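# Sort heavy parcels from cart into desk letter tray

## Task

Of three similar-looking parcels on the cart's top tier, one or two are much heavier than the others; identify them by how high the motor effort readings climb while carrying each. Place every heavy parcel fully within the walls of the letter tray on the desk, and make sure each light parcel ends up on the cart's top tier inside its rim. Finally release the gripper and back away, so nothing stays put only because the robot holds it. The robot must not tip over or finish leaning.

## Robot and tools

Robot: a Hello Robot Stretch 3 with a single arm. It has a two-wheeled base (0.33 m long, 0.34 m wide), a lift that slides up a mast, and a telescoping arm that reaches out to the robot's RIGHT side. The gripper cannot move forward on its own; drive the base to shift it along the robot's forward axis. Turning in place pivots about the point midway between the wheels, 0.05 m behind the front edge. With the arm in and the wrist folded, a turn sweeps a 0.28 m radius; an unfolded, level wrist reaches outside that.

Frames: base frame has its origin on the floor between the drive wheels, x forward, y left, z up. hand_pose is reported in it, located where closed fingertips meet; with all wrist joints at zero its x axis is up, y points back along the arm to the mast, z toward the rear. Odometry frame is the base frame at scene start; base_odometry comes from wheel counts only, so slip looks like motion. Heading runs -3.142 to 3.142, left positive.

execute_actions: argument actions is a list holding one action or none (empty list just reports state and images). Optional cameras lists head_camera, nav_camera, wrist_camera or all; omitted, null or ["all"] gives every camera, [] gives none. An action may contain:
- base: exactly one of translate_m (metres, relative to where the base currently is, forward positive, -1 to 1) or rotate_rad (radians, relative, counter-clockwise/left positive, -3.2 to 3.2). No sideways motion.
- joints: absolute targets keyed by name: lift_m 0 to 1.1 (arm height); arm_m 0 to 0.52 (extension); wrist_yaw_rad -1.345 to 4.42 (0 along the arm, positive toward the front, 3.0 folded over the base); wrist_pitch_rad -1.57 to 0.451 (0 level, negative tips fingers down); wrist_roll_rad -2.911 to 2.911; gripper_m -0.089 to 0.179 (larger is wider; the real fingertip gap is about 0.007 less when nearly closed and 0.025 less when wide, and zero below 0.007); head_pan_rad -3.953 to 1.73 (0 forward, positive left, -1.57 looks along the arm); head_tilt_rad -1.53 to 0.419 (negative down).
- contact_limits: only arm_m, a motor_effort percentage (1 to 100) at which the arm motion halts with contact_stop; negative sense when retracting. It also caps holding force until the next action. Too small stops immediately.
Base and joint motions in one action start together. Omitted joints may still be driving toward earlier targets. Any unknown key or out-of-range number rejects the whole call with no motion. If a result reports a stop, later motion, wait and finished_scene calls in that same reply are skipped. One action lasts at most 15 s.

wait: seconds 0 to 10; nothing new is commanded and the state plus images come back.
zoom_image: camera and region [x0, y0, x1, y1] in pixels of that camera's latest full image, top-left origin, at most 504 by 504.
finished_scene: scene number; ends the scene irreversibly and reports success. Ending a reply without any tool call ends everything.

Result lines: base_status and joint_status tell how each commanded motion finished: done, off_target (stopped short and maybe still pushing), contact_stop, time_out, torque_fault. After the last three the old target is dropped. on_its_own covers uncommanded parts; its held at value is a target, not a position. motor_effort is percent of maximum, positive toward higher joint values, with the peak during the last action in brackets; readings carry fixed bias and noise, so compare parcels against each other rather than trusting absolute numbers. Positive wheel effort pushes forward. A rest effort flagged out of range suggests a load or contact. base_tilt gives forward/right lean in degrees (a few degrees of fixed bias). turned_by_wheels and turned_by_imu give rotation since the previous result. lidar_m: 12 distances in 30-degree sectors from the base origin, 1st straight ahead and counter-clockwise (4th left, 7th behind, 10th right), in a plane 0.17 m high, range 0.15 to 12 m, "-" for nothing; the robot itself can block sectors 5, 6, 9, 10. wrist_depth_mm and head_depth_mm are 7x7 grids of median depth (45 to 1000 and 280 to 4000 mm); head grid is in the sideways image orientation.

Cameras: head_camera and nav_camera turn with the head joints; wrist_camera rides on the gripper. Calibration is given per camera (K, distortion, T_world_to_cam from base frame) but has small errors, larger for the wrist camera.

Gripping: command gripper_m smaller than the parcel width to grip; lower squeezes harder, but overly hard squeezing triggers a stall guard that weakens the grip. Release by commanding at least 0.02 above the contact value. Neither reading nor done confirms a hold; check images and effort. Lift the parcel and compare lift_m effort to tell heavy from light.

Cautions: arm and lift stop and go limp on firm contact; a limp lift may sag under weight or keep pressing. Base, wrist and head have no such stop. Wrist servos shut off for 10 s after sustained strain. Fold or unfold the wrist (yaw to 3.0) only with lift_m 0.32 to 0.95, pitch -0.4 and roll near 0; when yaw is below -0.4 keep pitch at -0.5 or lower. Pushing into something rigid with the gripper higher than about 0.45 m can tip the robot, as can driving while holding or hooked on something fixed or snagging furniture, especially reversing. If tilt appears, reverse the last move in small steps, free the gripper, and lower lift_m to about 0.2. Full base speed needs lift_m below 0.30, arm_m below 0.03 and wrist_yaw_rad above 2.54. Avoid dropping, slamming or shoving objects; a loose object may get nudged occasionally. The robot holds its last command while you think.

Each tool is called by a JSON object that holds its "name" and its "arguments".

## Session

{"name": "execute_actions", "arguments": {"actions": []}}

Scene clock: 0.00 s.
base_odometry: x=+0.000 y=+0.000 heading=+0.000 (m, m, rad; odometry frame)
turned_by_wheels: +0.000 (rad since the last result)
turned_by_imu: +0.000 (rad since the last result)
base_tilt: forward=-1.0 right=-0.2 (deg)
lidar_m: 1.82 2.24 1.64 1.57 1.30 2.20 1.84 1.89 2.27 1.89 2.10 2.23
head_depth_mm: 1948 2203 2208 2211 1997 2225 2195 / 1954 2191 2204 2206 2226 2223 2196 / 1954 2196 2199 2205 1866 2218 2215 / 1958 2199 2201 2213 1871 2223 2063 / 1965 2188 2204 2205 2210 2202 2201 / 1968 2194 2202 2209 2210 2205 2214 / 1959 2200 2211 2198 2203 2237 2185
base_status: not commanded
joint_positions: lift_m=+0.598 arm_m=+0.002 wrist_yaw_rad=+2.943 wrist_pitch_rad=-0.399 wrist_roll_rad=+0.006 gripper_m=+0.037 head_pan_rad=-0.005 head_tilt_rad=-0.003
joint_status: not commanded
motor_effort: left_wheel=+0 right_wheel=+0 lift_m=+24 arm_m=+0 wrist_yaw_rad=+0 wrist_pitch_rad=+5 wrist_roll_rad=+0 gripper_m=+1 head_pan_rad=+0 head_tilt_rad=+2 (%)
hand_pose: x=+0.0236 y=+0.0755 z=+0.6151 quat_wxyz=(+0.209, +0.705, +0.070, +0.674) (m; base frame)
wrist_depth_mm: - - - - - - - / - - - - - - - / - - - - - - - / - - - - - - - / - - - - - - - / 889 905 - 884 944 909 934 / 746 777 772 786 797 792 808
pictures: head_camera (sideways: a quarter turn clockwise sets it upright), nav_camera (sideways: a quarter turn counterclockwise sets it upright), wrist_camera
Images, in order (width x height): head_camera 896x504, nav_camera 672x504, wrist_camera 644x364.

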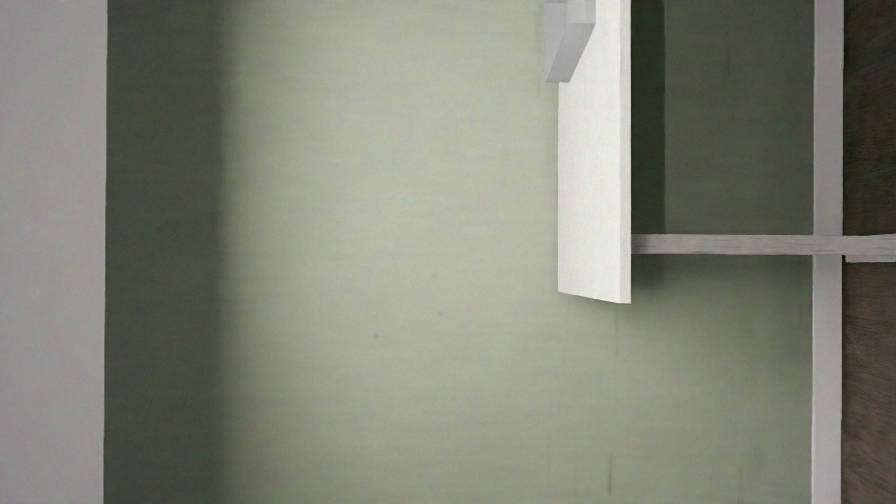

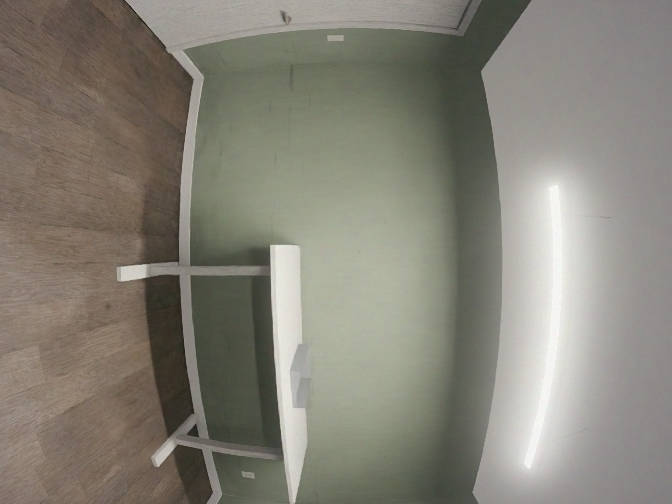

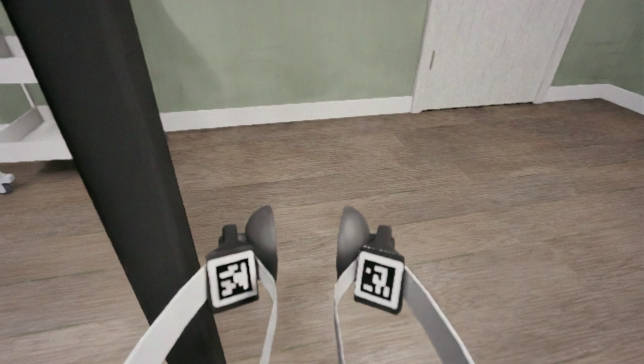

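{"name": "execute_actions", "arguments": {"actions": [{"joints":{"head_pan_rad":1.7,"head_tilt_rad":-0.5}}], "cameras": ["head_camera","nav_camera"]}}

{"name": "execute_actions", "arguments": {"actions": [{"joints":{"head_pan_rad":-3.1,"head_tilt_rad":-0.5}}], "cameras": ["head_camera","nav_camera"]}}

Scene clock: 2.33 s.
base_odometry: x=+0.000 y=+0.000 heading=+0.000 (m, m, rad; odometry frame)
turned_by_wheels: +0.000 (rad since the last result)
turned_by_imu: +0.001 (rad since the last result)
base_tilt: forward=-1.0 right=-0.2 (deg)
lidar_m: 1.82 2.23 1.64 1.57 1.30 2.19 1.84 1.90 2.28 1.89 2.10 2.23
head_depth_mm: 1281 1388 1508 1651 1800 1583 1316 / 1294 1408 1526 1675 1827 1589 1319 / 1313 1421 1546 1712 1860 1592 1318 / 1330 1434 1570 1718 1866 1581 1318 / 1339 1458 1580 1722 1860 1583 1315 / 1356 1481 1593 1425 1499 1543 1333 / 1372 1484 1602 - - - -
base_status: not commanded
joint_positions: lift_m=+0.598 arm_m=+0.002 wrist_yaw_rad=+2.943 wrist_pitch_rad=-0.399 wrist_roll_rad=+0.006 gripper_m=+0.037 head_pan_rad=+1.693 head_tilt_rad=-0.494
joint_status: all done
motor_effort: left_wheel=-1(0) right_wheel=+0(0) lift_m=+24(25) arm_m=+0(1) wrist_yaw_rad=+0(0) wrist_pitch_rad=+5(5) wrist_roll_rad=+0(0) gripper_m=+0(0) head_pan_rad=+2(28) head_tilt_rad=-2(23) (%)
hand_pose: x=+0.0236 y=+0.0755 z=+0.6151 quat_wxyz=(+0.209, +0.705, +0.070, +0.674) (m; base frame)
wrist_depth_mm: - - - - - - - / - - - - - - - / - - - - - - - / - - - - - - - / - - - - - - - / 862 871 - 904 951 902 913 / 749 772 771 772 763 793 795
pictures: head_camera (sideways: a quarter turn clockwise sets it upright), nav_camera (sideways: a quarter turn counterclockwise sets it upright)
camera_calibration (this result's frames):
head_camera: T_world_to_cam=[[0.081539, -0.462627, -0.882796, 1.17379], [-0.990239, -0.138061, -0.0191125, 0.0338579], [-0.113038, 0.875737, -0.469369, 0.57221], [0, 0, 0, 1]] pos_world=[0.00249869, 0.046597, 1.30544]
nav_camera: T_world_to_cam=[[-0.0358031, 0.504391, 0.862733, -1.08827], [0.989418, 0.139355, -0.0404123, 0.0937681], [-0.140609, 0.852156, -0.504042, 0.615457], [0, 0, 0, 1]] pos_world=[-0.0452002, 0.0113801, 1.25289]
Images, in order (width x height): head_camera 896x504, nav_camera 672x504.

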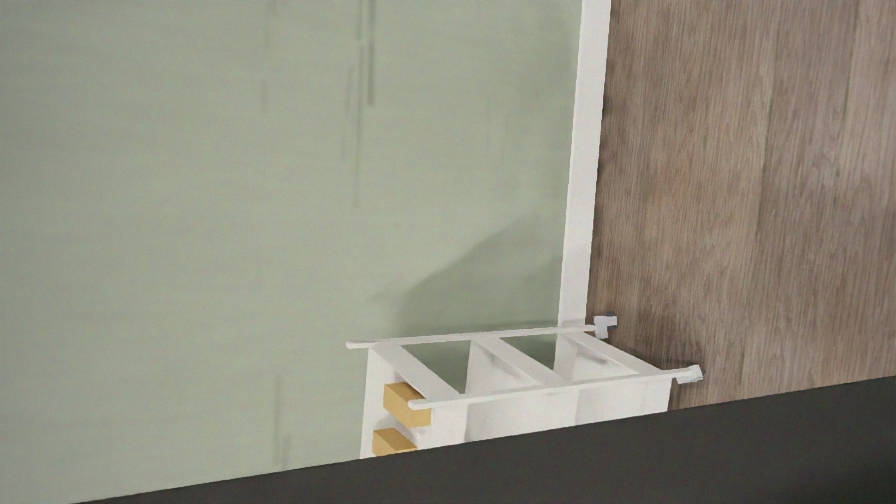

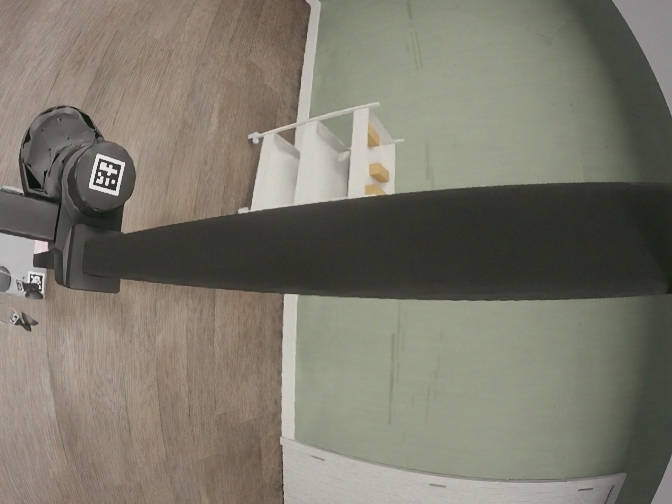

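Scene clock: 5.07 s.
base_odometry: x=+0.000 y=+0.000 heading=+0.000 (m, m, rad; odometry frame)
turned_by_wheels: +0.000 (rad since the last result)
turned_by_imu: +0.001 (rad since the last result)
base_tilt: forward=-1.0 right=-0.2 (deg)
lidar_m: 1.82 2.25 1.64 1.57 1.30 2.20 1.84 1.89 2.28 1.89 2.09 2.23
head_depth_mm: 2039 2216 2406 2538 1982 1589 1326 / 2049 2166 1823 2060 1978 1582 1319 / 2068 2186 1832 2021 1985 1589 1312 / 2097 2160 1834 2016 1990 1583 1316 / 2068 2202 1850 2032 1997 1591 1320 / 2091 2212 1859 2035 1981 1599 1320 / 2087 2230 1851 2063 1983 1594 1323
base_status: not commanded
joint_positions: lift_m=+0.598 arm_m=+0.002 wrist_yaw_rad=+2.943 wrist_pitch_rad=-0.399 wrist_roll_rad=+0.006 gripper_m=+0.037 head_pan_rad=-3.093 head_tilt_rad=-0.494
joint_status: all done
motor_effort: left_wheel=-1(0) right_wheel=+0(0) lift_m=+25(25) arm_m=+0(0) wrist_yaw_rad=+0(0) wrist_pitch_rad=+5(5) wrist_roll_rad=+0(0) gripper_m=+0(2) head_pan_rad=-2(28) head_tilt_rad=-3(3) (%)
hand_pose: x=+0.0236 y=+0.0755 z=+0.6151 quat_wxyz=(+0.209, +0.705, +0.070, +0.674) (m; base frame)
wrist_depth_mm: - - - - - - - / - - - - - - - / - - - - - - - / - - - - - - - / - - - - - - - / 863 891 - 904 926 936 955 / 757 768 774 767 781 802 781
pictures: head_camera (sideways: a quarter turn clockwise sets it upright), nav_camera (sideways: a quarter turn counterclockwise sets it upright)
camera_calibration (this result's frames):
head_camera: T_world_to_cam=[[0.467569, 0.0475287, -0.882678, 1.17129], [0.0653421, -0.99768, -0.0191084, 0.0274134], [-0.881538, -0.0487415, -0.46959, 0.577187], [0, 0, 0, 1]] pos_world=[-0.0406365, -0.000187005, 1.30543]
nav_camera: T_world_to_cam=[[-0.505875, 0.00113675, 0.862606, -1.08524], [-0.0666775, 0.996956, -0.0404168, 0.100216], [-0.860026, -0.0779622, -0.504259, 0.620127], [0, 0, 0, 1]] pos_world=[-0.0089858, -0.0503309, 1.25289]
Images, in order (width x height): head_camera 896x504, nav_camera 672x504.

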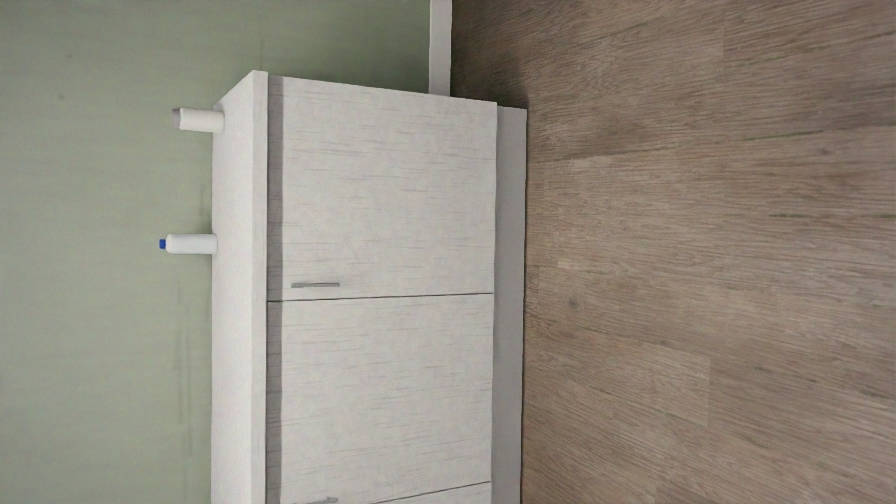

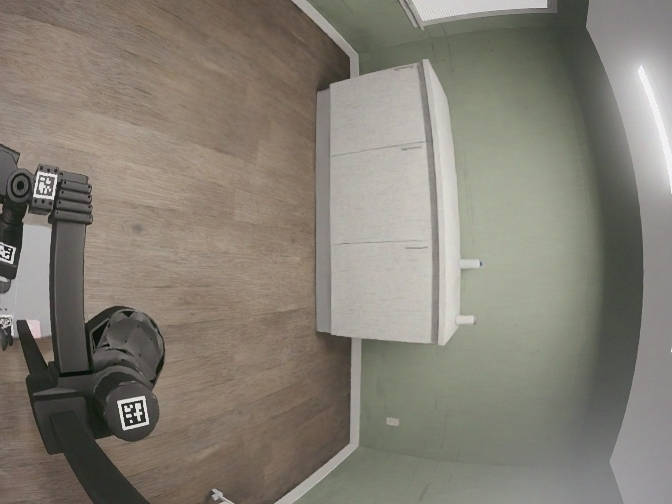

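{"name": "execute_actions", "arguments": {"actions": [{"base":{"rotate_rad":1.571},"joints":{"head_pan_rad":-1.57,"head_tilt_rad":-0.6}}], "cameras": []}}

{"name": "execute_actions", "arguments": {"actions": [{"base":{"translate_m":0.6}}], "cameras": []}}

{"name": "execute_actions", "arguments": {"actions": [{"base":{"rotate_rad":1.571},"joints":{"lift_m":0.9}}], "cameras": []}}

{"name": "execute_actions", "arguments": {"actions": [{"base":{"translate_m":0.5},"joints":{"wrist_yaw_rad":0,"gripper_m":0.12}}]}}

Scene clock: 11.10 s.
base_odometry: x=+0.000 y=+0.000 heading=+1.571 (m, m, rad; odometry frame)
turned_by_wheels: +1.571 (rad since the last result)
turned_by_imu: +1.579 (rad since the last result)
base_tilt: forward=-1.0 right=-0.2 (deg)
lidar_m: 1.57 1.16 2.17 1.84 1.89 2.29 1.89 2.10 2.23 1.82 2.27 1.64
head_depth_mm: 1910 1706 2376 2248 1775 1462 1241 / 1944 1849 2362 2242 1773 1463 1245 / 1939 1860 2355 2259 1774 1468 1246 / 1942 1727 2306 2178 1786 1460 1246 / 1935 2135 2361 2248 1771 1473 1243 / 1933 2135 2362 2262 1787 1460 1239 / 1923 2112 2348 2257 1776 1467 1246
base_status: done
joint_positions: lift_m=+0.598 arm_m=+0.002 wrist_yaw_rad=+2.943 wrist_pitch_rad=-0.399 wrist_roll_rad=+0.006 gripper_m=+0.037 head_pan_rad=-1.577 head_tilt_rad=-0.593
joint_status: all done
motor_effort: left_wheel=-2(9) right_wheel=+2(6) lift_m=+24(25) arm_m=+0(0) wrist_yaw_rad=+0(1) wrist_pitch_rad=+6(5) wrist_roll_rad=+0(0) gripper_m=+0(1) head_pan_rad=+2(28) head_tilt_rad=-3(10) (%)
hand_pose: x=+0.0236 y=+0.0755 z=+0.6151 quat_wxyz=(+0.209, +0.705, +0.070, +0.674) (m; base frame)
wrist_depth_mm: - - - - - - - / - - - - - - - / - - - - - - - / - - - - - - - / - - - - - - - / 882 896 - 892 930 906 918 / 776 782 784 745 768 778 797
pictures: none
No camera images: the call's "cameras" was empty. Leave "cameras" out to get every camera's image.

Scene clock: 18.27 s.
base_odometry: x=+0.000 y=+0.600 heading=+1.571 (m, m, rad; odometry frame)
turned_by_wheels: +0.000 (rad since the last result)
turned_by_imu: +0.004 (rad since the last result)
base_tilt: forward=-1.0 right=-0.2 (deg)
lidar_m: 0.98 0.65 0.70 1.88 1.91 2.54 2.48 2.63 1.90 2.28 1.40 1.02
head_depth_mm: 1934 1858 2277 2115 1768 1458 1241 / 1922 2111 2368 2239 1784 1469 1245 / 1927 2114 2346 2265 1775 1464 1241 / 1917 2108 2352 2268 1769 1460 1245 / 1922 2116 2336 2237 1780 1467 1249 / 1916 2098 2332 2262 1768 1462 1246 / 1914 2100 2345 2237 1775 1465 1247
base_status: done
joint_positions: lift_m=+0.598 arm_m=+0.002 wrist_yaw_rad=+2.943 wrist_pitch_rad=-0.399 wrist_roll_rad=+0.006 gripper_m=+0.037 head_pan_rad=-1.577 head_tilt_rad=-0.593
joint_status: not commanded
motor_effort: left_wheel=-3(6) right_wheel=+1(5) lift_m=+24(25) arm_m=+0(0) wrist_yaw_rad=+0(0) wrist_pitch_rad=+6(5) wrist_roll_rad=+0(0) gripper_m=+1(1) head_pan_rad=+2(2) head_tilt_rad=-3(3) (%)
hand_pose: x=+0.0236 y=+0.0755 z=+0.6151 quat_wxyz=(+0.209, +0.705, +0.070, +0.674) (m; base frame)
wrist_depth_mm: - - - - - - 888 / - - - - - - 908 / - - - - - 699 704 / - - - - - - 952 / - - - - - 902 894 / 880 868 - 890 963 914 908 / 773 774 784 767 775 787 774
pictures: none
No camera images: the call's "cameras" was empty. Leave "cameras" out to get every camera's image.

Scene clock: 21.83 s.
base_odometry: x=+0.000 y=+0.600 heading=-3.141 (m, m, rad; odometry frame)
turned_by_wheels: +1.571 (rad since the last result)
turned_by_imu: +1.579 (rad since the last result)
base_tilt: forward=-1.1 right=-0.2 (deg)
lidar_m: 1.88 1.91 2.51 2.48 2.80 1.90 2.28 1.42 1.03 0.98 0.65 0.70
head_depth_mm: 817 902 997 1132 1299 1436 - / 816 899 999 1129 1294 1436 - / 813 892 995 1127 1290 1426 - / 813 894 997 1119 1283 1428 - / 810 892 994 1119 1277 1423 - / 810 890 986 1116 1272 1420 1273 / 808 890 986 1110 1244 1378 1248
base_status: done
joint_positions: lift_m=+0.900 arm_m=+0.002 wrist_yaw_rad=+2.943 wrist_pitch_rad=-0.400 wrist_roll_rad=+0.006 gripper_m=+0.037 head_pan_rad=-1.577 head_tilt_rad=-0.593
joint_status: all done
motor_effort: left_wheel=-3(9) right_wheel=+2(4) lift_m=+31(34) arm_m=-1(0) wrist_yaw_rad=+0(0) wrist_pitch_rad=+5(6) wrist_roll_rad=+0(0) gripper_m=+0(0) head_pan_rad=+2(2) head_tilt_rad=-3(3) (%)
hand_pose: x=+0.0235 y=+0.0754 z=+0.9164 quat_wxyz=(+0.209, +0.705, +0.071, +0.674) (m; base frame)
wrist_depth_mm: - - - - - - - / - - - - - - - / - - - - - - - / - - - - - - - / - - - - - - - / - - - - - - - / - - - - - - -
pictures: none
No camera images: the call's "cameras" was empty. Leave "cameras" out to get every camera's image.

Scene clock: 28.07 s.
base_odometry: x=-0.500 y=+0.600 heading=-3.142 (m, m, rad; odometry frame)
turned_by_wheels: +0.000 (rad since the last result)
turned_by_imu: +0.003 (rad since the last result)
base_tilt: forward=-1.0 right=-0.2 (deg)
lidar_m: 1.39 1.41 1.86 2.79 2.58 2.91 2.39 1.42 1.01 0.48 0.52 1.32
head_depth_mm: 802 885 984 1105 1268 1414 - / 799 881 978 1111 1261 1418 - / 799 880 980 1083 1200 - - / 796 877 977 1060 828 971 1061 / 796 875 975 1056 857 947 1050 / 793 874 971 1038 865 945 985 / 793 872 967 1034 831 946 1004
base_status: done
joint_positions: lift_m=+0.900 arm_m=+0.002 wrist_yaw_rad=+0.003 wrist_pitch_rad=-0.400 wrist_roll_rad=+0.006 gripper_m=+0.120 head_pan_rad=-1.577 head_tilt_rad=-0.593
joint_status: all done
motor_effort: left_wheel=-3(5) right_wheel=+1(6) lift_m=+31(32) arm_m=+0(0) wrist_yaw_rad=-2(0) wrist_pitch_rad=+6(6) wrist_roll_rad=+0(0) gripper_m=-1(97) head_pan_rad=+3(3) head_tilt_rad=-3(3) (%)
hand_pose: x=-0.0209 y=-0.3734 z=+0.9164 quat_wxyz=(+0.691, +0.141, -0.695, -0.140) (m; base frame)
wrist_depth_mm: 634 646 657 673 687 688 715 / 704 699 705 720 743 746 772 / 752 734 755 778 820 832 843 / 804 645 606 660 917 900 922 / 463 499 513 515 986 - - / 409 - 399 399 - - - / - 663 670 678 - - -
pictures: head_camera (sideways: a quarter turn clockwise sets it upright), nav_camera (sideways: a quarter turn counterclockwise sets it upright), wrist_camera
camera_calibration (this result's frames):
head_camera: T_world_to_cam=[[-0.021236, 0.554312, -0.832038, 1.10823], [0.999774, 0.012214, -0.0173801, 0.019461], [0.000528484, -0.832219, -0.554446, 0.682214], [0, 0, 0, 1]] pos_world=[0.00371729, -0.0467915, 1.30068]
nav_camera: T_world_to_cam=[[-0.029448, -0.587729, 0.808522, -1.01762], [-0.999088, -0.00770468, -0.0419894, 0.107946], [0.0309078, -0.809021, -0.586966, 0.722297], [0, 0, 0, 1]] pos_world=[0.0555561, -0.0129002, 1.25127]
wrist_camera: T_world_to_cam=[[-0.999796, 0.0132036, 0.0153157, -0.0338048], [-0.00552864, 0.550058, -0.835108, 0.999677], [-0.019451, -0.835022, -0.549873, 0.364282], [0, 0, 0, 1]] pos_world=[-0.0211854, -0.245251, 1.03566]
Images, in order (width x height): head_camera 896x504, nav_camera 672x504, wrist_camera 644x364.

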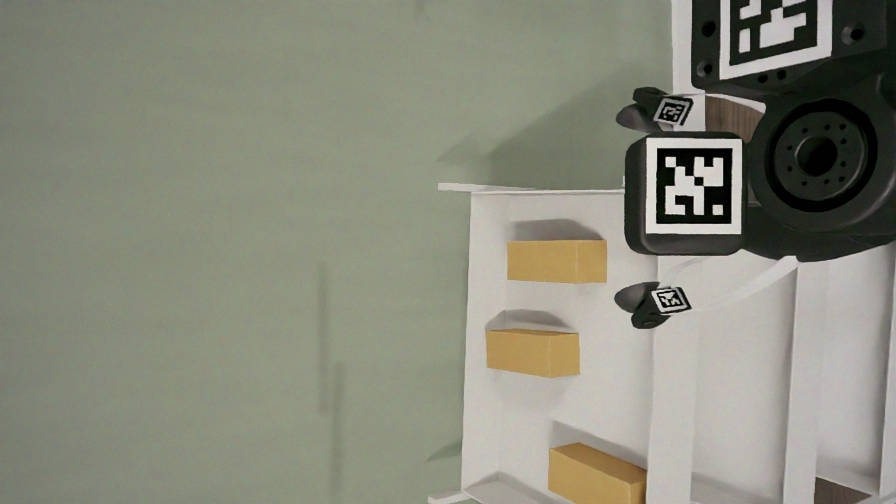

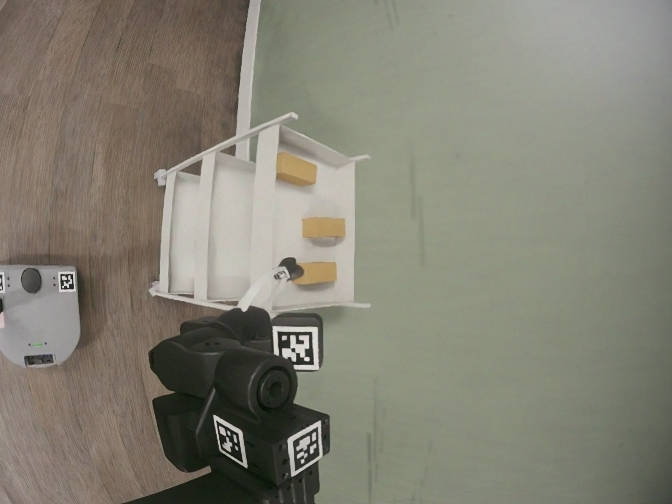

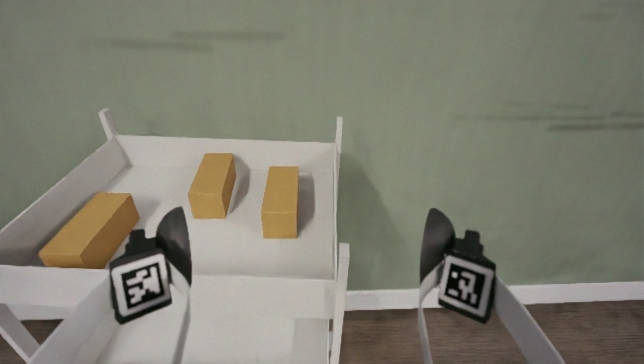

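{"name": "execute_actions", "arguments": {"actions": [{"base":{"translate_m":0.06},"joints":{"wrist_pitch_rad":-0.9,"arm_m":0.4,"lift_m":0.85}}]}}

Scene clock: 34.03 s.
base_odometry: x=-0.560 y=+0.600 heading=+3.142 (m, m, rad; odometry frame)
turned_by_wheels: +0.000 (rad since the last result)
turned_by_imu: +0.002 (rad since the last result)
base_tilt: forward=-1.0 right=-0.2 (deg)
lidar_m: 1.33 1.35 1.77 2.79 2.59 2.97 2.43 1.41 1.00 0.49 0.52 1.31
head_depth_mm: 797 879 980 1081 - 1419 1218 / 797 878 963 1142 1251 1393 1243 / 797 877 945 - 838 780 925 / 796 875 971 1075 850 948 1052 / 794 874 971 1038 847 948 1051 / 791 871 971 1036 851 947 993 / 790 871 966 1050 830 930 1004
base_status: done
joint_positions: lift_m=+0.850 arm_m=+0.400 wrist_yaw_rad=+0.001 wrist_pitch_rad=-0.907 wrist_roll_rad=+0.006 gripper_m=+0.120 head_pan_rad=-1.577 head_tilt_rad=-0.593
joint_status: all done
motor_effort: left_wheel=-3(4) right_wheel=+1(6) lift_m=+17(29) arm_m=+4(4) wrist_yaw_rad=+0(2) wrist_pitch_rad=+3(7) wrist_roll_rad=+0(0) gripper_m=+1(0) head_pan_rad=+2(2) head_tilt_rad=-3(3) (%)
hand_pose: x=-0.0215 y=-0.6834 z=+0.7724 quat_wxyz=(+0.634, +0.309, -0.637, -0.311) (m; base frame)
wrist_depth_mm: 372 375 382 389 396 386 403 / 292 289 295 290 430 475 493 / 315 264 312 316 312 608 610 / 291 242 295 247 297 810 827 / 271 224 271 227 282 981 - / 255 - 260 211 263 963 924 / 238 242 243 200 242 863 874
pictures: head_camera (sideways: a quarter turn clockwise sets it upright), nav_camera (sideways: a quarter turn counterclockwise sets it upright), wrist_camera
camera_calibration (this result's frames):
head_camera: T_world_to_cam=[[-0.0212359, 0.554335, -0.832023, 1.10821], [0.999774, 0.0122144, -0.0173796, 0.0194603], [0.000528577, -0.832204, -0.554469, 0.682243], [0, 0, 0, 1]] pos_world=[0.00371729, -0.0467915, 1.30068]
nav_camera: T_world_to_cam=[[-0.0294481, -0.587751, 0.808506, -1.0176], [-0.999088, -0.00770355, -0.0419898, 0.107947], [0.0309079, -0.809006, -0.586988, 0.722326], [0, 0, 0, 1]] pos_world=[0.0555561, -0.0128989, 1.25127]
wrist_camera: T_world_to_cam=[[-0.999759, 0.00586568, 0.0211737, -0.0375857], [-0.00460263, 0.886408, -0.462882, 0.992308], [-0.0214836, -0.462867, -0.886167, 0.54021], [0, 0, 0, 1]] pos_world=[-0.0214038, -0.629323, 0.938833]
Images, in order (width x height): head_camera 896x504, nav_camera 672x504, wrist_camera 644x364.

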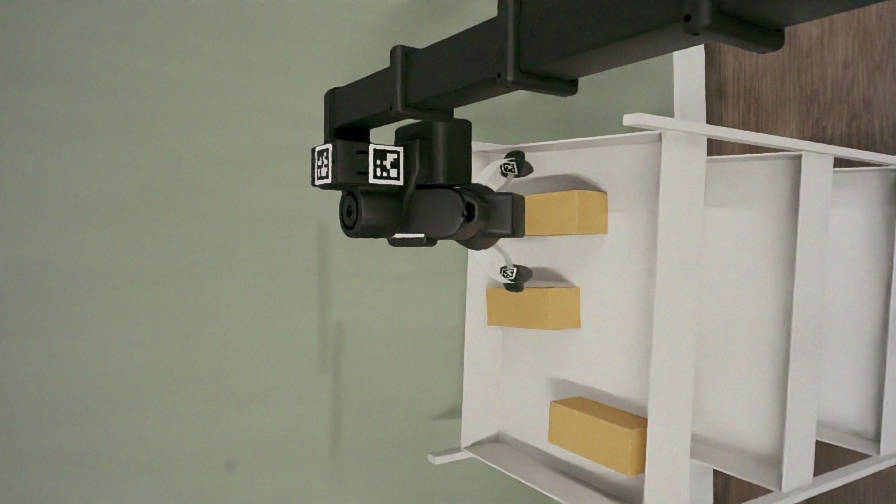

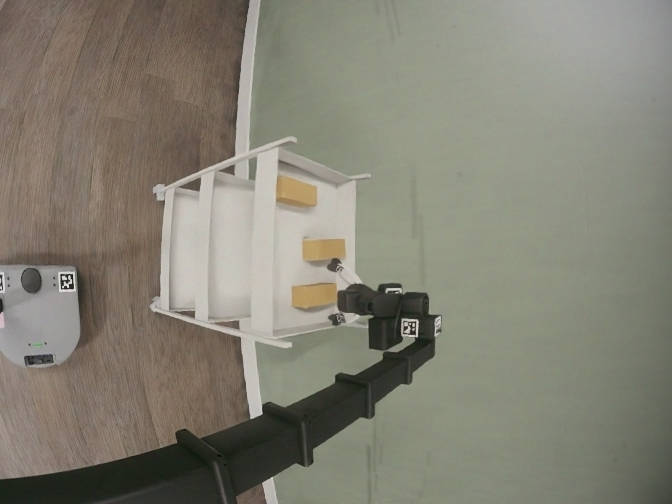

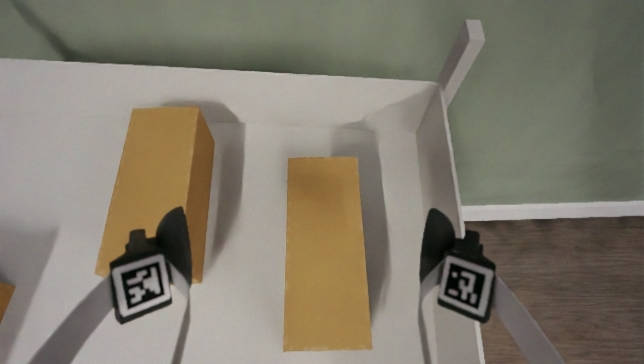

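{"name": "execute_actions", "arguments": {"actions": [{"base":{"translate_m":-0.008},"joints":{"gripper_m":0.1,"arm_m":0.415,"lift_m":0.79}}], "cameras": ["wrist_camera"]}}

{"name": "execute_actions", "arguments": {"actions": [{"joints":{"lift_m":0.745}}], "cameras": ["wrist_camera","head_camera"]}}

Scene clock: 36.93 s.
base_odometry: x=-0.552 y=+0.600 heading=+3.142 (m, m, rad; odometry frame)
turned_by_wheels: +0.000 (rad since the last result)
turned_by_imu: +0.001 (rad since the last result)
base_tilt: forward=-1.0 right=-0.2 (deg)
lidar_m: 1.35 1.36 1.78 2.79 2.59 2.96 2.43 1.41 1.01 0.49 0.52 1.31
head_depth_mm: 800 880 980 1101 1229 - - / 799 878 976 - 1258 1397 1246 / 794 877 975 - 825 778 926 / 793 873 975 1062 826 943 1049 / 793 871 969 1037 850 949 1050 / 793 868 969 1031 848 949 992 / 789 870 965 1067 835 943 984
base_status: done
joint_positions: lift_m=+0.790 arm_m=+0.415 wrist_yaw_rad=+0.001 wrist_pitch_rad=-0.907 wrist_roll_rad=+0.006 gripper_m=+0.100 head_pan_rad=-1.577 head_tilt_rad=-0.593
joint_status: all done
motor_effort: left_wheel=-3(8) right_wheel=+1(5) lift_m=+17(16) arm_m=+4(6) wrist_yaw_rad=-1(1) wrist_pitch_rad=+3(3) wrist_roll_rad=+0(0) gripper_m=+0(85) head_pan_rad=+2(2) head_tilt_rad=-3(2) (%)
hand_pose: x=-0.0215 y=-0.6983 z=+0.7123 quat_wxyz=(+0.634, +0.309, -0.637, -0.311) (m; base frame)
wrist_depth_mm: 222 219 223 220 354 367 382 / 236 205 249 247 241 446 467 / 187 192 251 190 250 545 599 / 171 182 228 175 234 688 795 / 157 168 213 162 218 189 991 / 167 165 198 152 203 171 877 / 186 185 185 142 189 182 843
pictures: wrist_camera
camera_calibration (this result's frames):
wrist_camera: T_world_to_cam=[[-0.999759, 0.00585575, 0.0211769, -0.0362359], [-0.00460254, 0.886631, -0.462454, 0.977565], [-0.0214841, -0.46244, -0.88639, 0.480543], [0, 0, 0, 1]] pos_world=[-0.0214038, -0.644305, 0.878795]
Images, in order (width x height): wrist_camera 644x364.

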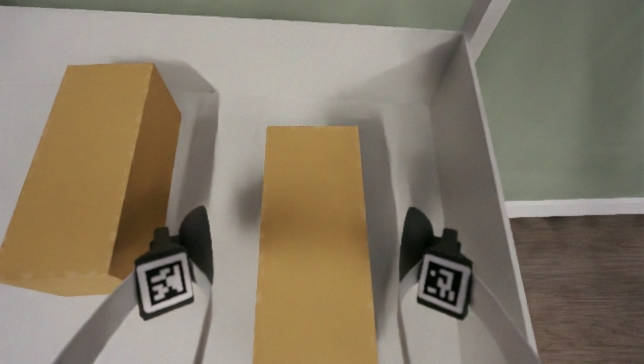

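Scene clock: 38.50 s.
base_odometry: x=-0.552 y=+0.600 heading=-3.142 (m, m, rad; odometry frame)
turned_by_wheels: +0.000 (rad since the last result)
turned_by_imu: -0.002 (rad since the last result)
base_tilt: forward=-1.0 right=-0.3 (deg)
lidar_m: 1.34 1.36 1.78 2.79 2.59 2.96 2.43 1.42 1.01 0.49 0.52 1.31
head_depth_mm: 802 885 982 1109 1245 - - / 799 880 976 1069 1291 1389 1241 / 795 878 979 - 822 779 921 / 797 876 976 1057 825 946 1049 / 793 875 971 1039 857 945 1055 / 793 874 971 1035 848 948 993 / 790 871 968 1047 836 950 987
base_status: not commanded
joint_positions: lift_m=+0.760 arm_m=+0.415 wrist_yaw_rad=+0.001 wrist_pitch_rad=-0.900 wrist_roll_rad=+0.006 gripper_m=+0.100 head_pan_rad=-1.577 head_tilt_rad=-0.593
joint_status: lift_m contact_stop (moved -0.030 of -0.045)
on_its_own: lift_m is slack since a contact_stop, until your next command for it (your +0.745 is given up)
motor_effort: left_wheel=-1(5) right_wheel=-3(5) lift_m=+23(24) arm_m=+4(4) wrist_yaw_rad=-1(1) wrist_pitch_rad=+0(4) wrist_roll_rad=+0(0) gripper_m=-2(3) head_pan_rad=+3(2) head_tilt_rad=-2(3) (%)
hand_pose: x=-0.0215 y=-0.7000 z=+0.6834 quat_wxyz=(+0.635, +0.307, -0.638, -0.309) (m; base frame)
wrist_depth_mm: 198 205 207 206 202 356 385 / 167 190 235 236 235 197 466 / 153 188 214 158 223 177 571 / 141 185 197 145 206 161 792 / 133 170 183 134 191 147 918 / 162 - 148 125 173 136 857 / 162 161 159 117 164 152 764
pictures: head_camera (sideways: a quarter turn clockwise sets it upright), wrist_camera
camera_calibration (this result's frames):
head_camera: T_world_to_cam=[[-0.0212397, 0.554712, -0.831771, 1.10788], [0.999774, 0.0122333, -0.0173713, 0.0194495], [0.000539251, -0.831952, -0.554847, 0.682735], [0, 0, 0, 1]] pos_world=[0.00371781, -0.046791, 1.30066]
wrist_camera: T_world_to_cam=[[-0.999759, 0.00599004, 0.0211229, -0.0354776], [-0.00462228, 0.883081, -0.469199, 0.967781], [-0.0214638, -0.469183, -0.88284, 0.447011], [0, 0, 0, 1]] pos_world=[-0.0214012, -0.644686, 0.84947]
Images, in order (width x height): head_camera 896x504, wrist_camera 644x364.

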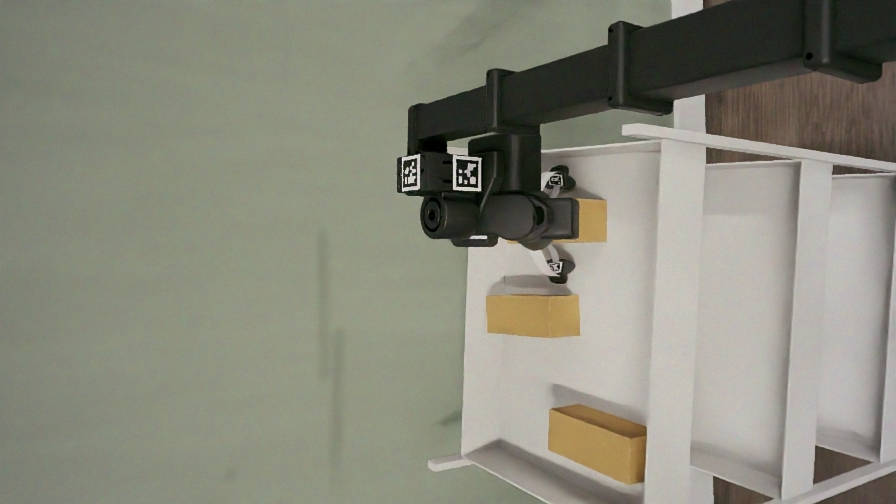

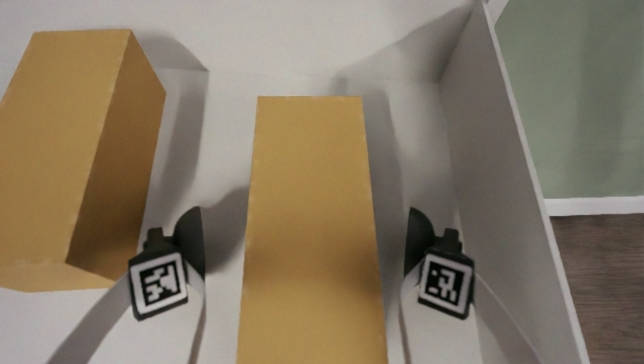

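Likely touched the shelf. Raise slightly, grip, lift.

{"name": "execute_actions", "arguments": {"actions": [{"joints":{"lift_m":0.768,"gripper_m":0.03}}], "cameras": []}}

{"name": "execute_actions", "arguments": {"actions": [{"joints":{"lift_m":0.82}}], "cameras": ["wrist_camera"]}}

{"name": "wait", "arguments": {"seconds": 1}}

Scene clock: 40.57 s.
base_odometry: x=-0.552 y=+0.600 heading=+3.142 (m, m, rad; odometry frame)
turned_by_wheels: +0.000 (rad since the last result)
turned_by_imu: +0.000 (rad since the last result)
base_tilt: forward=-1.0 right=-0.2 (deg)
lidar_m: 1.34 1.36 1.78 2.79 2.59 2.95 2.43 1.42 1.01 0.49 0.52 1.31
head_depth_mm: 799 882 980 1109 1241 - - / 799 880 980 1066 1279 1399 1245 / 797 876 975 - 822 777 925 / 798 876 973 1056 824 945 1050 / 795 873 972 1036 854 943 1052 / 791 872 968 1036 848 943 990 / 789 868 967 1048 835 947 981
base_status: not commanded
joint_positions: lift_m=+0.768 arm_m=+0.415 wrist_yaw_rad=+0.001 wrist_pitch_rad=-0.904 wrist_roll_rad=+0.006 gripper_m=+0.031 head_pan_rad=-1.577 head_tilt_rad=-0.593
joint_status: all done
motor_effort: left_wheel=-2(2) right_wheel=+1(2) lift_m=+29(32) arm_m=+4(4) wrist_yaw_rad=-1(0) wrist_pitch_rad=+2(3) wrist_roll_rad=+0(0) gripper_m=-13(100) head_pan_rad=+3(3) head_tilt_rad=-3(2) (%)
hand_pose: x=-0.0214 y=-0.6991 z=+0.6902 quat_wxyz=(+0.634, +0.308, -0.637, -0.310) (m; base frame)
wrist_depth_mm: 206 203 208 204 202 371 386 / 172 192 239 239 235 428 458 / 159 190 219 163 227 190 587 / 147 186 204 152 211 171 795 / 138 185 141 140 199 155 924 / 163 173 130 130 - 143 859 / 165 166 165 122 169 132 822
pictures: none
No camera images: the call's "cameras" was empty. Leave "cameras" out to get every camera's image.

Scene clock: 41.87 s.
base_odometry: x=-0.552 y=+0.600 heading=+3.142 (m, m, rad; odometry frame)
turned_by_wheels: +0.000 (rad since the last result)
turned_by_imu: +0.000 (rad since the last result)
base_tilt: forward=-1.1 right=-0.2 (deg)
lidar_m: 1.35 1.35 1.78 2.79 2.59 2.95 2.43 1.42 1.00 0.49 0.52 1.31
head_depth_mm: 799 883 982 1095 - - 1218 / 799 880 963 - 1260 1394 1246 / 796 877 961 - 823 779 926 / 792 877 974 1058 822 945 1049 / 792 873 971 1039 854 947 1050 / 790 870 966 1036 850 948 992 / 789 869 968 1045 835 945 985
base_status: not commanded
joint_positions: lift_m=+0.820 arm_m=+0.415 wrist_yaw_rad=+0.001 wrist_pitch_rad=-0.914 wrist_roll_rad=+0.006 gripper_m=+0.031 head_pan_rad=-1.577 head_tilt_rad=-0.593
joint_status: all done
motor_effort: left_wheel=-2(2) right_wheel=+1(1) lift_m=+32(34) arm_m=+4(4) wrist_yaw_rad=-1(1) wrist_pitch_rad=+5(5) wrist_roll_rad=+0(0) gripper_m=-14(14) head_pan_rad=+3(3) head_tilt_rad=-3(3) (%)
hand_pose: x=-0.0215 y=-0.6969 z=+0.7407 quat_wxyz=(+0.633, +0.312, -0.636, -0.313) (m; base frame)
wrist_depth_mm: 348 351 370 371 378 371 390 / 258 246 252 247 247 465 471 / 271 222 277 160 276 590 599 / 250 205 257 149 261 798 809 / 189 192 140 140 235 947 - / 193 196 130 131 - 890 917 / 212 213 210 123 213 844 860
pictures: wrist_camera
camera_calibration (this result's frames):
wrist_camera: T_world_to_cam=[[-0.999759, 0.00555929, 0.0212202, -0.0370634], [-0.00474674, 0.88961, -0.456697, 0.987266], [-0.0214166, -0.456688, -0.889369, 0.51257], [0, 0, 0, 1]] pos_world=[-0.0213907, -0.643991, 0.907532]
Images, in order (width x height): wrist_camera 644x364.

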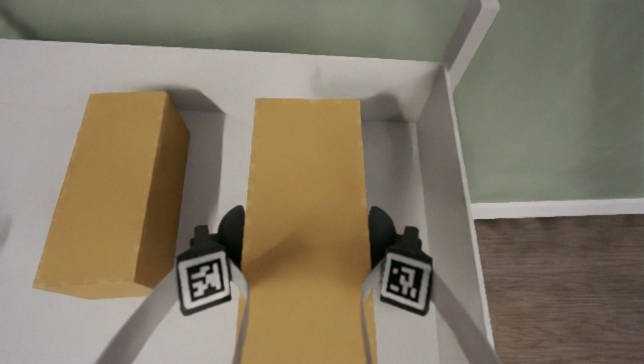

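Scene clock: 42.87 s.
base_odometry: x=-0.552 y=+0.600 heading=+3.142 (m, m, rad; odometry frame)
turned_by_wheels: +0.000 (rad since the last result)
turned_by_imu: +0.000 (rad since the last result)
base_tilt: forward=-1.0 right=-0.1 (deg)
lidar_m: 1.35 1.36 1.78 2.79 2.59 2.95 2.43 1.42 1.00 0.49 0.52 1.31
head_depth_mm: 800 881 983 1095 - - 1216 / 797 879 962 - 1265 1393 1245 / 797 879 962 - 824 779 923 / 794 874 975 1058 824 947 1052 / 793 873 969 1037 854 944 1047 / 790 872 966 1036 846 946 991 / 790 869 967 1050 832 947 982
base_status: not commanded
joint_positions: lift_m=+0.820 arm_m=+0.415 wrist_yaw_rad=+0.001 wrist_pitch_rad=-0.914 wrist_roll_rad=+0.006 gripper_m=+0.031 head_pan_rad=-1.577 head_tilt_rad=-0.593
joint_status: all done
motor_effort: left_wheel=-2(2) right_wheel=+1(1) lift_m=+32(34) arm_m=+4(4) wrist_yaw_rad=+0(1) wrist_pitch_rad=+5(5) wrist_roll_rad=+0(0) gripper_m=-12(14) head_pan_rad=+3(3) head_tilt_rad=-2(3) (%)
hand_pose: x=-0.0215 y=-0.6969 z=+0.7407 quat_wxyz=(+0.633, +0.312, -0.636, -0.313) (m; base frame)
wrist_depth_mm: 345 350 372 373 377 378 386 / 258 247 249 247 248 464 477 / 273 221 278 160 276 578 592 / 249 203 258 149 259 769 820 / 188 193 140 140 235 941 - / 192 197 130 131 - 880 911 / 209 211 211 124 213 857 838
wait: 1.00 s; at rest by 0.27 s
pictures: head_camera (sideways: a quarter turn clockwise sets it upright), nav_camera (sideways: a quarter turn counterclockwise sets it upright), wrist_camera
camera_calibration (this result's frames):
head_camera: T_world_to_cam=[[-0.0212398, 0.554712, -0.831771, 1.10788], [0.999774, 0.0122335, -0.0173713, 0.0194495], [0.00053945, -0.831952, -0.554847, 0.682735], [0, 0, 0, 1]] pos_world=[0.00371782, -0.046791, 1.30066]
nav_camera: T_world_to_cam=[[-0.0294438, -0.588118, 0.808239, -1.01725], [-0.999088, -0.00769567, -0.0419961, 0.107955], [0.0309186, -0.808739, -0.587355, 0.722804], [0, 0, 0, 1]] pos_world=[0.0555564, -0.0128753, 1.25126]
wrist_camera: T_world_to_cam=[[-0.999759, 0.00555968, 0.0212202, -0.0370632], [-0.00474639, 0.88961, -0.456697, 0.987266], [-0.0214167, -0.456688, -0.889369, 0.51257], [0, 0, 0, 1]] pos_world=[-0.0213907, -0.643991, 0.907532]
Images, in order (width x height): head_camera 896x504, nav_camera 672x504, wrist_camera 644x364.

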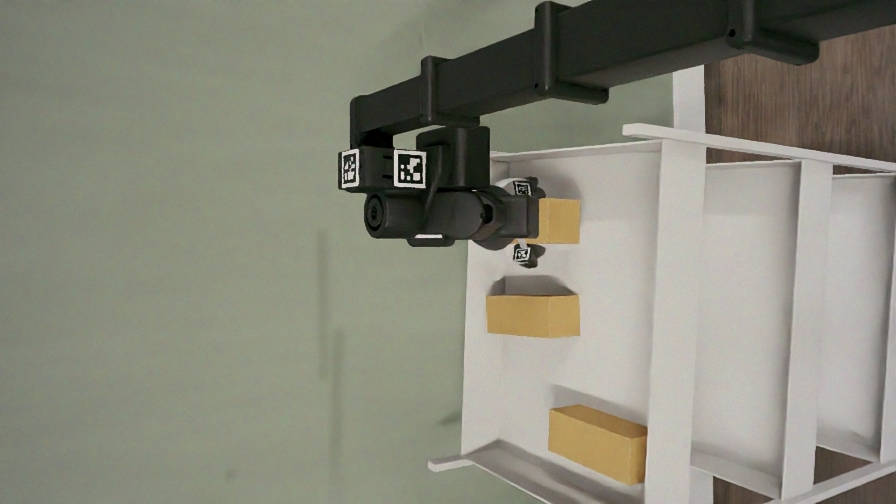

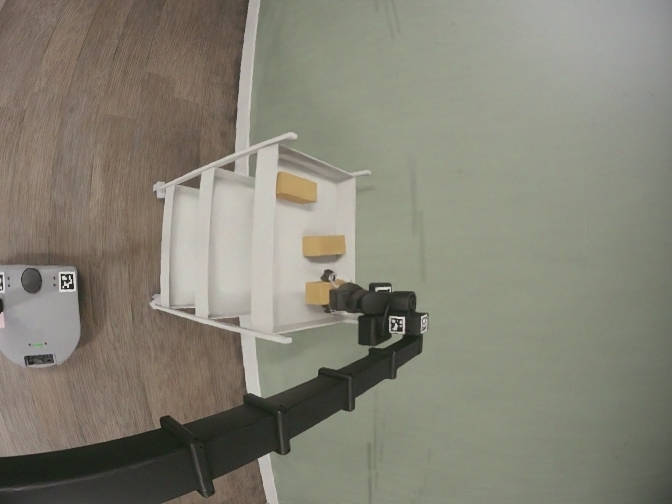

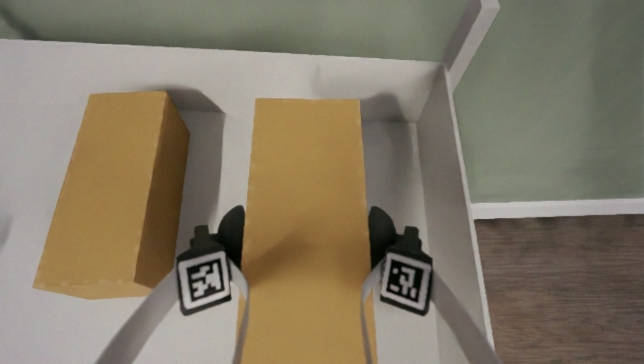

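{"name": "execute_actions", "arguments": {"actions": [{"joints":{"lift_m":0.77}}], "cameras": []}}

{"name": "execute_actions", "arguments": {"actions": [{"joints":{"gripper_m":0.1}}], "cameras": []}}

{"name": "execute_actions", "arguments": {"actions": [{"joints":{"lift_m":0.82}}], "cameras": []}}

{"name": "execute_actions", "arguments": {"actions": [{"base":{"translate_m":0.135},"joints":{"arm_m":0.405}}], "cameras": ["wrist_camera"]}}

Scene clock: 45.97 s.
base_odometry: x=-0.552 y=+0.600 heading=+3.142 (m, m, rad; odometry frame)
turned_by_wheels: +0.000 (rad since the last result)
turned_by_imu: +0.001 (rad since the last result)
base_tilt: forward=-1.0 right=-0.2 (deg)
lidar_m: 1.34 1.36 1.78 2.79 2.59 2.95 2.42 1.41 1.01 0.49 0.52 1.31
head_depth_mm: 800 882 982 1106 1243 - - / 798 877 979 1066 1274 1394 1248 / 797 876 977 - 823 778 926 / 796 875 972 1058 825 946 1050 / 793 873 971 1039 858 943 1050 / 789 873 965 1030 847 947 990 / 790 869 966 1051 835 947 982
base_status: not commanded
joint_positions: lift_m=+0.770 arm_m=+0.415 wrist_yaw_rad=+0.001 wrist_pitch_rad=-0.912 wrist_roll_rad=+0.006 gripper_m=+0.031 head_pan_rad=-1.577 head_tilt_rad=-0.593
joint_status: all done
motor_effort: left_wheel=-2(2) right_wheel=+1(1) lift_m=+16(30) arm_m=+4(4) wrist_yaw_rad=-1(0) wrist_pitch_rad=+4(5) wrist_roll_rad=+0(0) gripper_m=-13(15) head_pan_rad=+3(2) head_tilt_rad=-3(2) (%)
hand_pose: x=-0.0215 y=-0.6974 z=+0.6917 quat_wxyz=(+0.633, +0.311, -0.636, -0.312) (m; base frame)
wrist_depth_mm: 204 205 209 207 205 372 394 / 174 192 241 239 236 427 469 / 160 190 222 162 228 191 600 / 148 187 204 150 212 171 798 / 139 184 141 140 199 157 923 / 172 177 130 131 - 143 833 / 166 168 167 123 170 132 797
pictures: none
No camera images: the call's "cameras" was empty. Leave "cameras" out to get every camera's image.

Scene clock: 47.17 s.
base_odometry: x=-0.552 y=+0.600 heading=+3.142 (m, m, rad; odometry frame)
turned_by_wheels: +0.000 (rad since the last result)
turned_by_imu: +0.000 (rad since the last result)
base_tilt: forward=-1.0 right=-0.1 (deg)
lidar_m: 1.35 1.36 1.78 2.80 2.60 2.96 2.43 1.42 1.00 0.49 0.52 1.31
head_depth_mm: 800 881 982 1105 1244 - - / 797 879 976 1066 1279 1397 1238 / 796 876 976 - 823 778 925 / 796 876 973 1055 823 948 1047 / 792 872 971 1033 856 947 1051 / 792 870 967 1034 850 944 991 / 789 869 966 1049 834 947 985
base_status: not commanded
joint_positions: lift_m=+0.770 arm_m=+0.415 wrist_yaw_rad=+0.001 wrist_pitch_rad=-0.912 wrist_roll_rad=+0.006 gripper_m=+0.100 head_pan_rad=-1.577 head_tilt_rad=-0.593
joint_status: all done
motor_effort: left_wheel=-2(2) right_wheel=+0(1) lift_m=+17(17) arm_m=+4(4) wrist_yaw_rad=-1(1) wrist_pitch_rad=+4(4) wrist_roll_rad=+0(0) gripper_m=+0(94) head_pan_rad=+3(2) head_tilt_rad=-3(3) (%)
hand_pose: x=-0.0215 y=-0.6974 z=+0.6917 quat_wxyz=(+0.633, +0.311, -0.636, -0.312) (m; base frame)
wrist_depth_mm: 203 206 210 208 205 371 391 / 174 192 240 240 234 428 472 / 160 191 222 164 228 191 594 / 147 187 205 152 211 172 808 / 139 172 188 141 199 157 923 / 173 169 135 132 183 134 858 / 169 167 165 124 171 150 803
pictures: none
No camera images: the call's "cameras" was empty. Leave "cameras" out to get every camera's image.

Scene clock: 48.47 s.
base_odometry: x=-0.552 y=+0.600 heading=+3.142 (m, m, rad; odometry frame)
turned_by_wheels: +0.000 (rad since the last result)
turned_by_imu: +0.000 (rad since the last result)
base_tilt: forward=-1.0 right=-0.2 (deg)
lidar_m: 1.34 1.36 1.78 2.79 2.59 2.96 2.43 1.42 1.01 0.49 0.52 1.31
head_depth_mm: 799 884 986 1097 - - 1215 / 797 880 963 - 1258 1396 1243 / 797 879 960 - 824 778 924 / 795 876 972 1060 829 946 1049 / 793 874 972 1038 855 948 1047 / 792 870 966 1035 848 946 990 / 791 869 967 1047 835 950 987
base_status: not commanded
joint_positions: lift_m=+0.820 arm_m=+0.415 wrist_yaw_rad=+0.001 wrist_pitch_rad=-0.911 wrist_roll_rad=+0.006 gripper_m=+0.100 head_pan_rad=-1.577 head_tilt_rad=-0.593
joint_status: all done
motor_effort: left_wheel=-1(3) right_wheel=+1(0) lift_m=+31(33) arm_m=+4(3) wrist_yaw_rad=-1(1) wrist_pitch_rad=+4(4) wrist_roll_rad=+0(0) gripper_m=+0(2) head_pan_rad=+3(3) head_tilt_rad=-3(2) (%)
hand_pose: x=-0.0215 y=-0.6976 z=+0.7411 quat_wxyz=(+0.633, +0.311, -0.636, -0.312) (m; base frame)
wrist_depth_mm: 346 357 365 374 379 369 388 / 258 246 251 255 244 462 471 / 277 222 282 285 278 577 590 / 250 206 263 207 259 777 823 / 190 190 243 192 248 938 986 / 199 181 226 181 234 915 897 / 211 211 209 169 213 178 851
pictures: none
No camera images: the call's "cameras" was empty. Leave "cameras" out to get every camera's image.

Scene clock: 51.10 s.
base_odometry: x=-0.687 y=+0.600 heading=+3.142 (m, m, rad; odometry frame)
turned_by_wheels: +0.000 (rad since the last result)
turned_by_imu: +0.001 (rad since the last result)
base_tilt: forward=-1.0 right=-0.1 (deg)
lidar_m: 1.22 1.22 1.60 2.80 2.88 3.09 2.56 1.41 0.51 0.50 0.53 1.30
head_depth_mm: 795 879 977 1079 - - 908 / 795 876 960 - 824 942 1050 / 791 871 955 - 848 946 1052 / 789 871 966 1033 850 947 1050 / 789 869 965 1035 829 946 990 / 786 865 963 1064 876 773 1170 / 784 862 962 1082 1233 1394 1241
base_status: done
joint_positions: lift_m=+0.820 arm_m=+0.405 wrist_yaw_rad=+0.001 wrist_pitch_rad=-0.911 wrist_roll_rad=+0.006 gripper_m=+0.100 head_pan_rad=-1.577 head_tilt_rad=-0.593
joint_status: all done
motor_effort: left_wheel=-2(4) right_wheel=+0(6) lift_m=+31(31) arm_m=-4(3) wrist_yaw_rad=-1(0) wrist_pitch_rad=+4(4) wrist_roll_rad=+0(0) gripper_m=+1(0) head_pan_rad=+3(2) head_tilt_rad=-3(3) (%)
hand_pose: x=-0.0215 y=-0.6884 z=+0.7411 quat_wxyz=(+0.633, +0.311, -0.636, -0.312) (m; base frame)
wrist_depth_mm: 337 343 357 364 380 391 390 / 259 276 273 256 263 260 249 / 263 282 286 227 294 292 261 / 255 261 265 208 269 213 248 / 242 243 246 194 250 199 234 / 175 179 228 225 228 185 221 / 166 206 214 216 218 194 174
pictures: wrist_camera
camera_calibration (this result's frames):
wrist_camera: T_world_to_cam=[[-0.999759, 0.00562471, 0.0212004, -0.0370605], [-0.00474271, 0.888258, -0.45932, 0.980886], [-0.021415, -0.45931, -0.888018, 0.514069], [0, 0, 0, 1]] pos_world=[-0.0213908, -0.634955, 0.907828]
Images, in order (width x height): wrist_camera 644x364.

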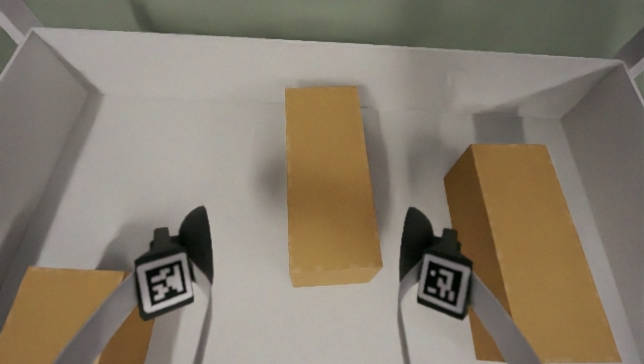

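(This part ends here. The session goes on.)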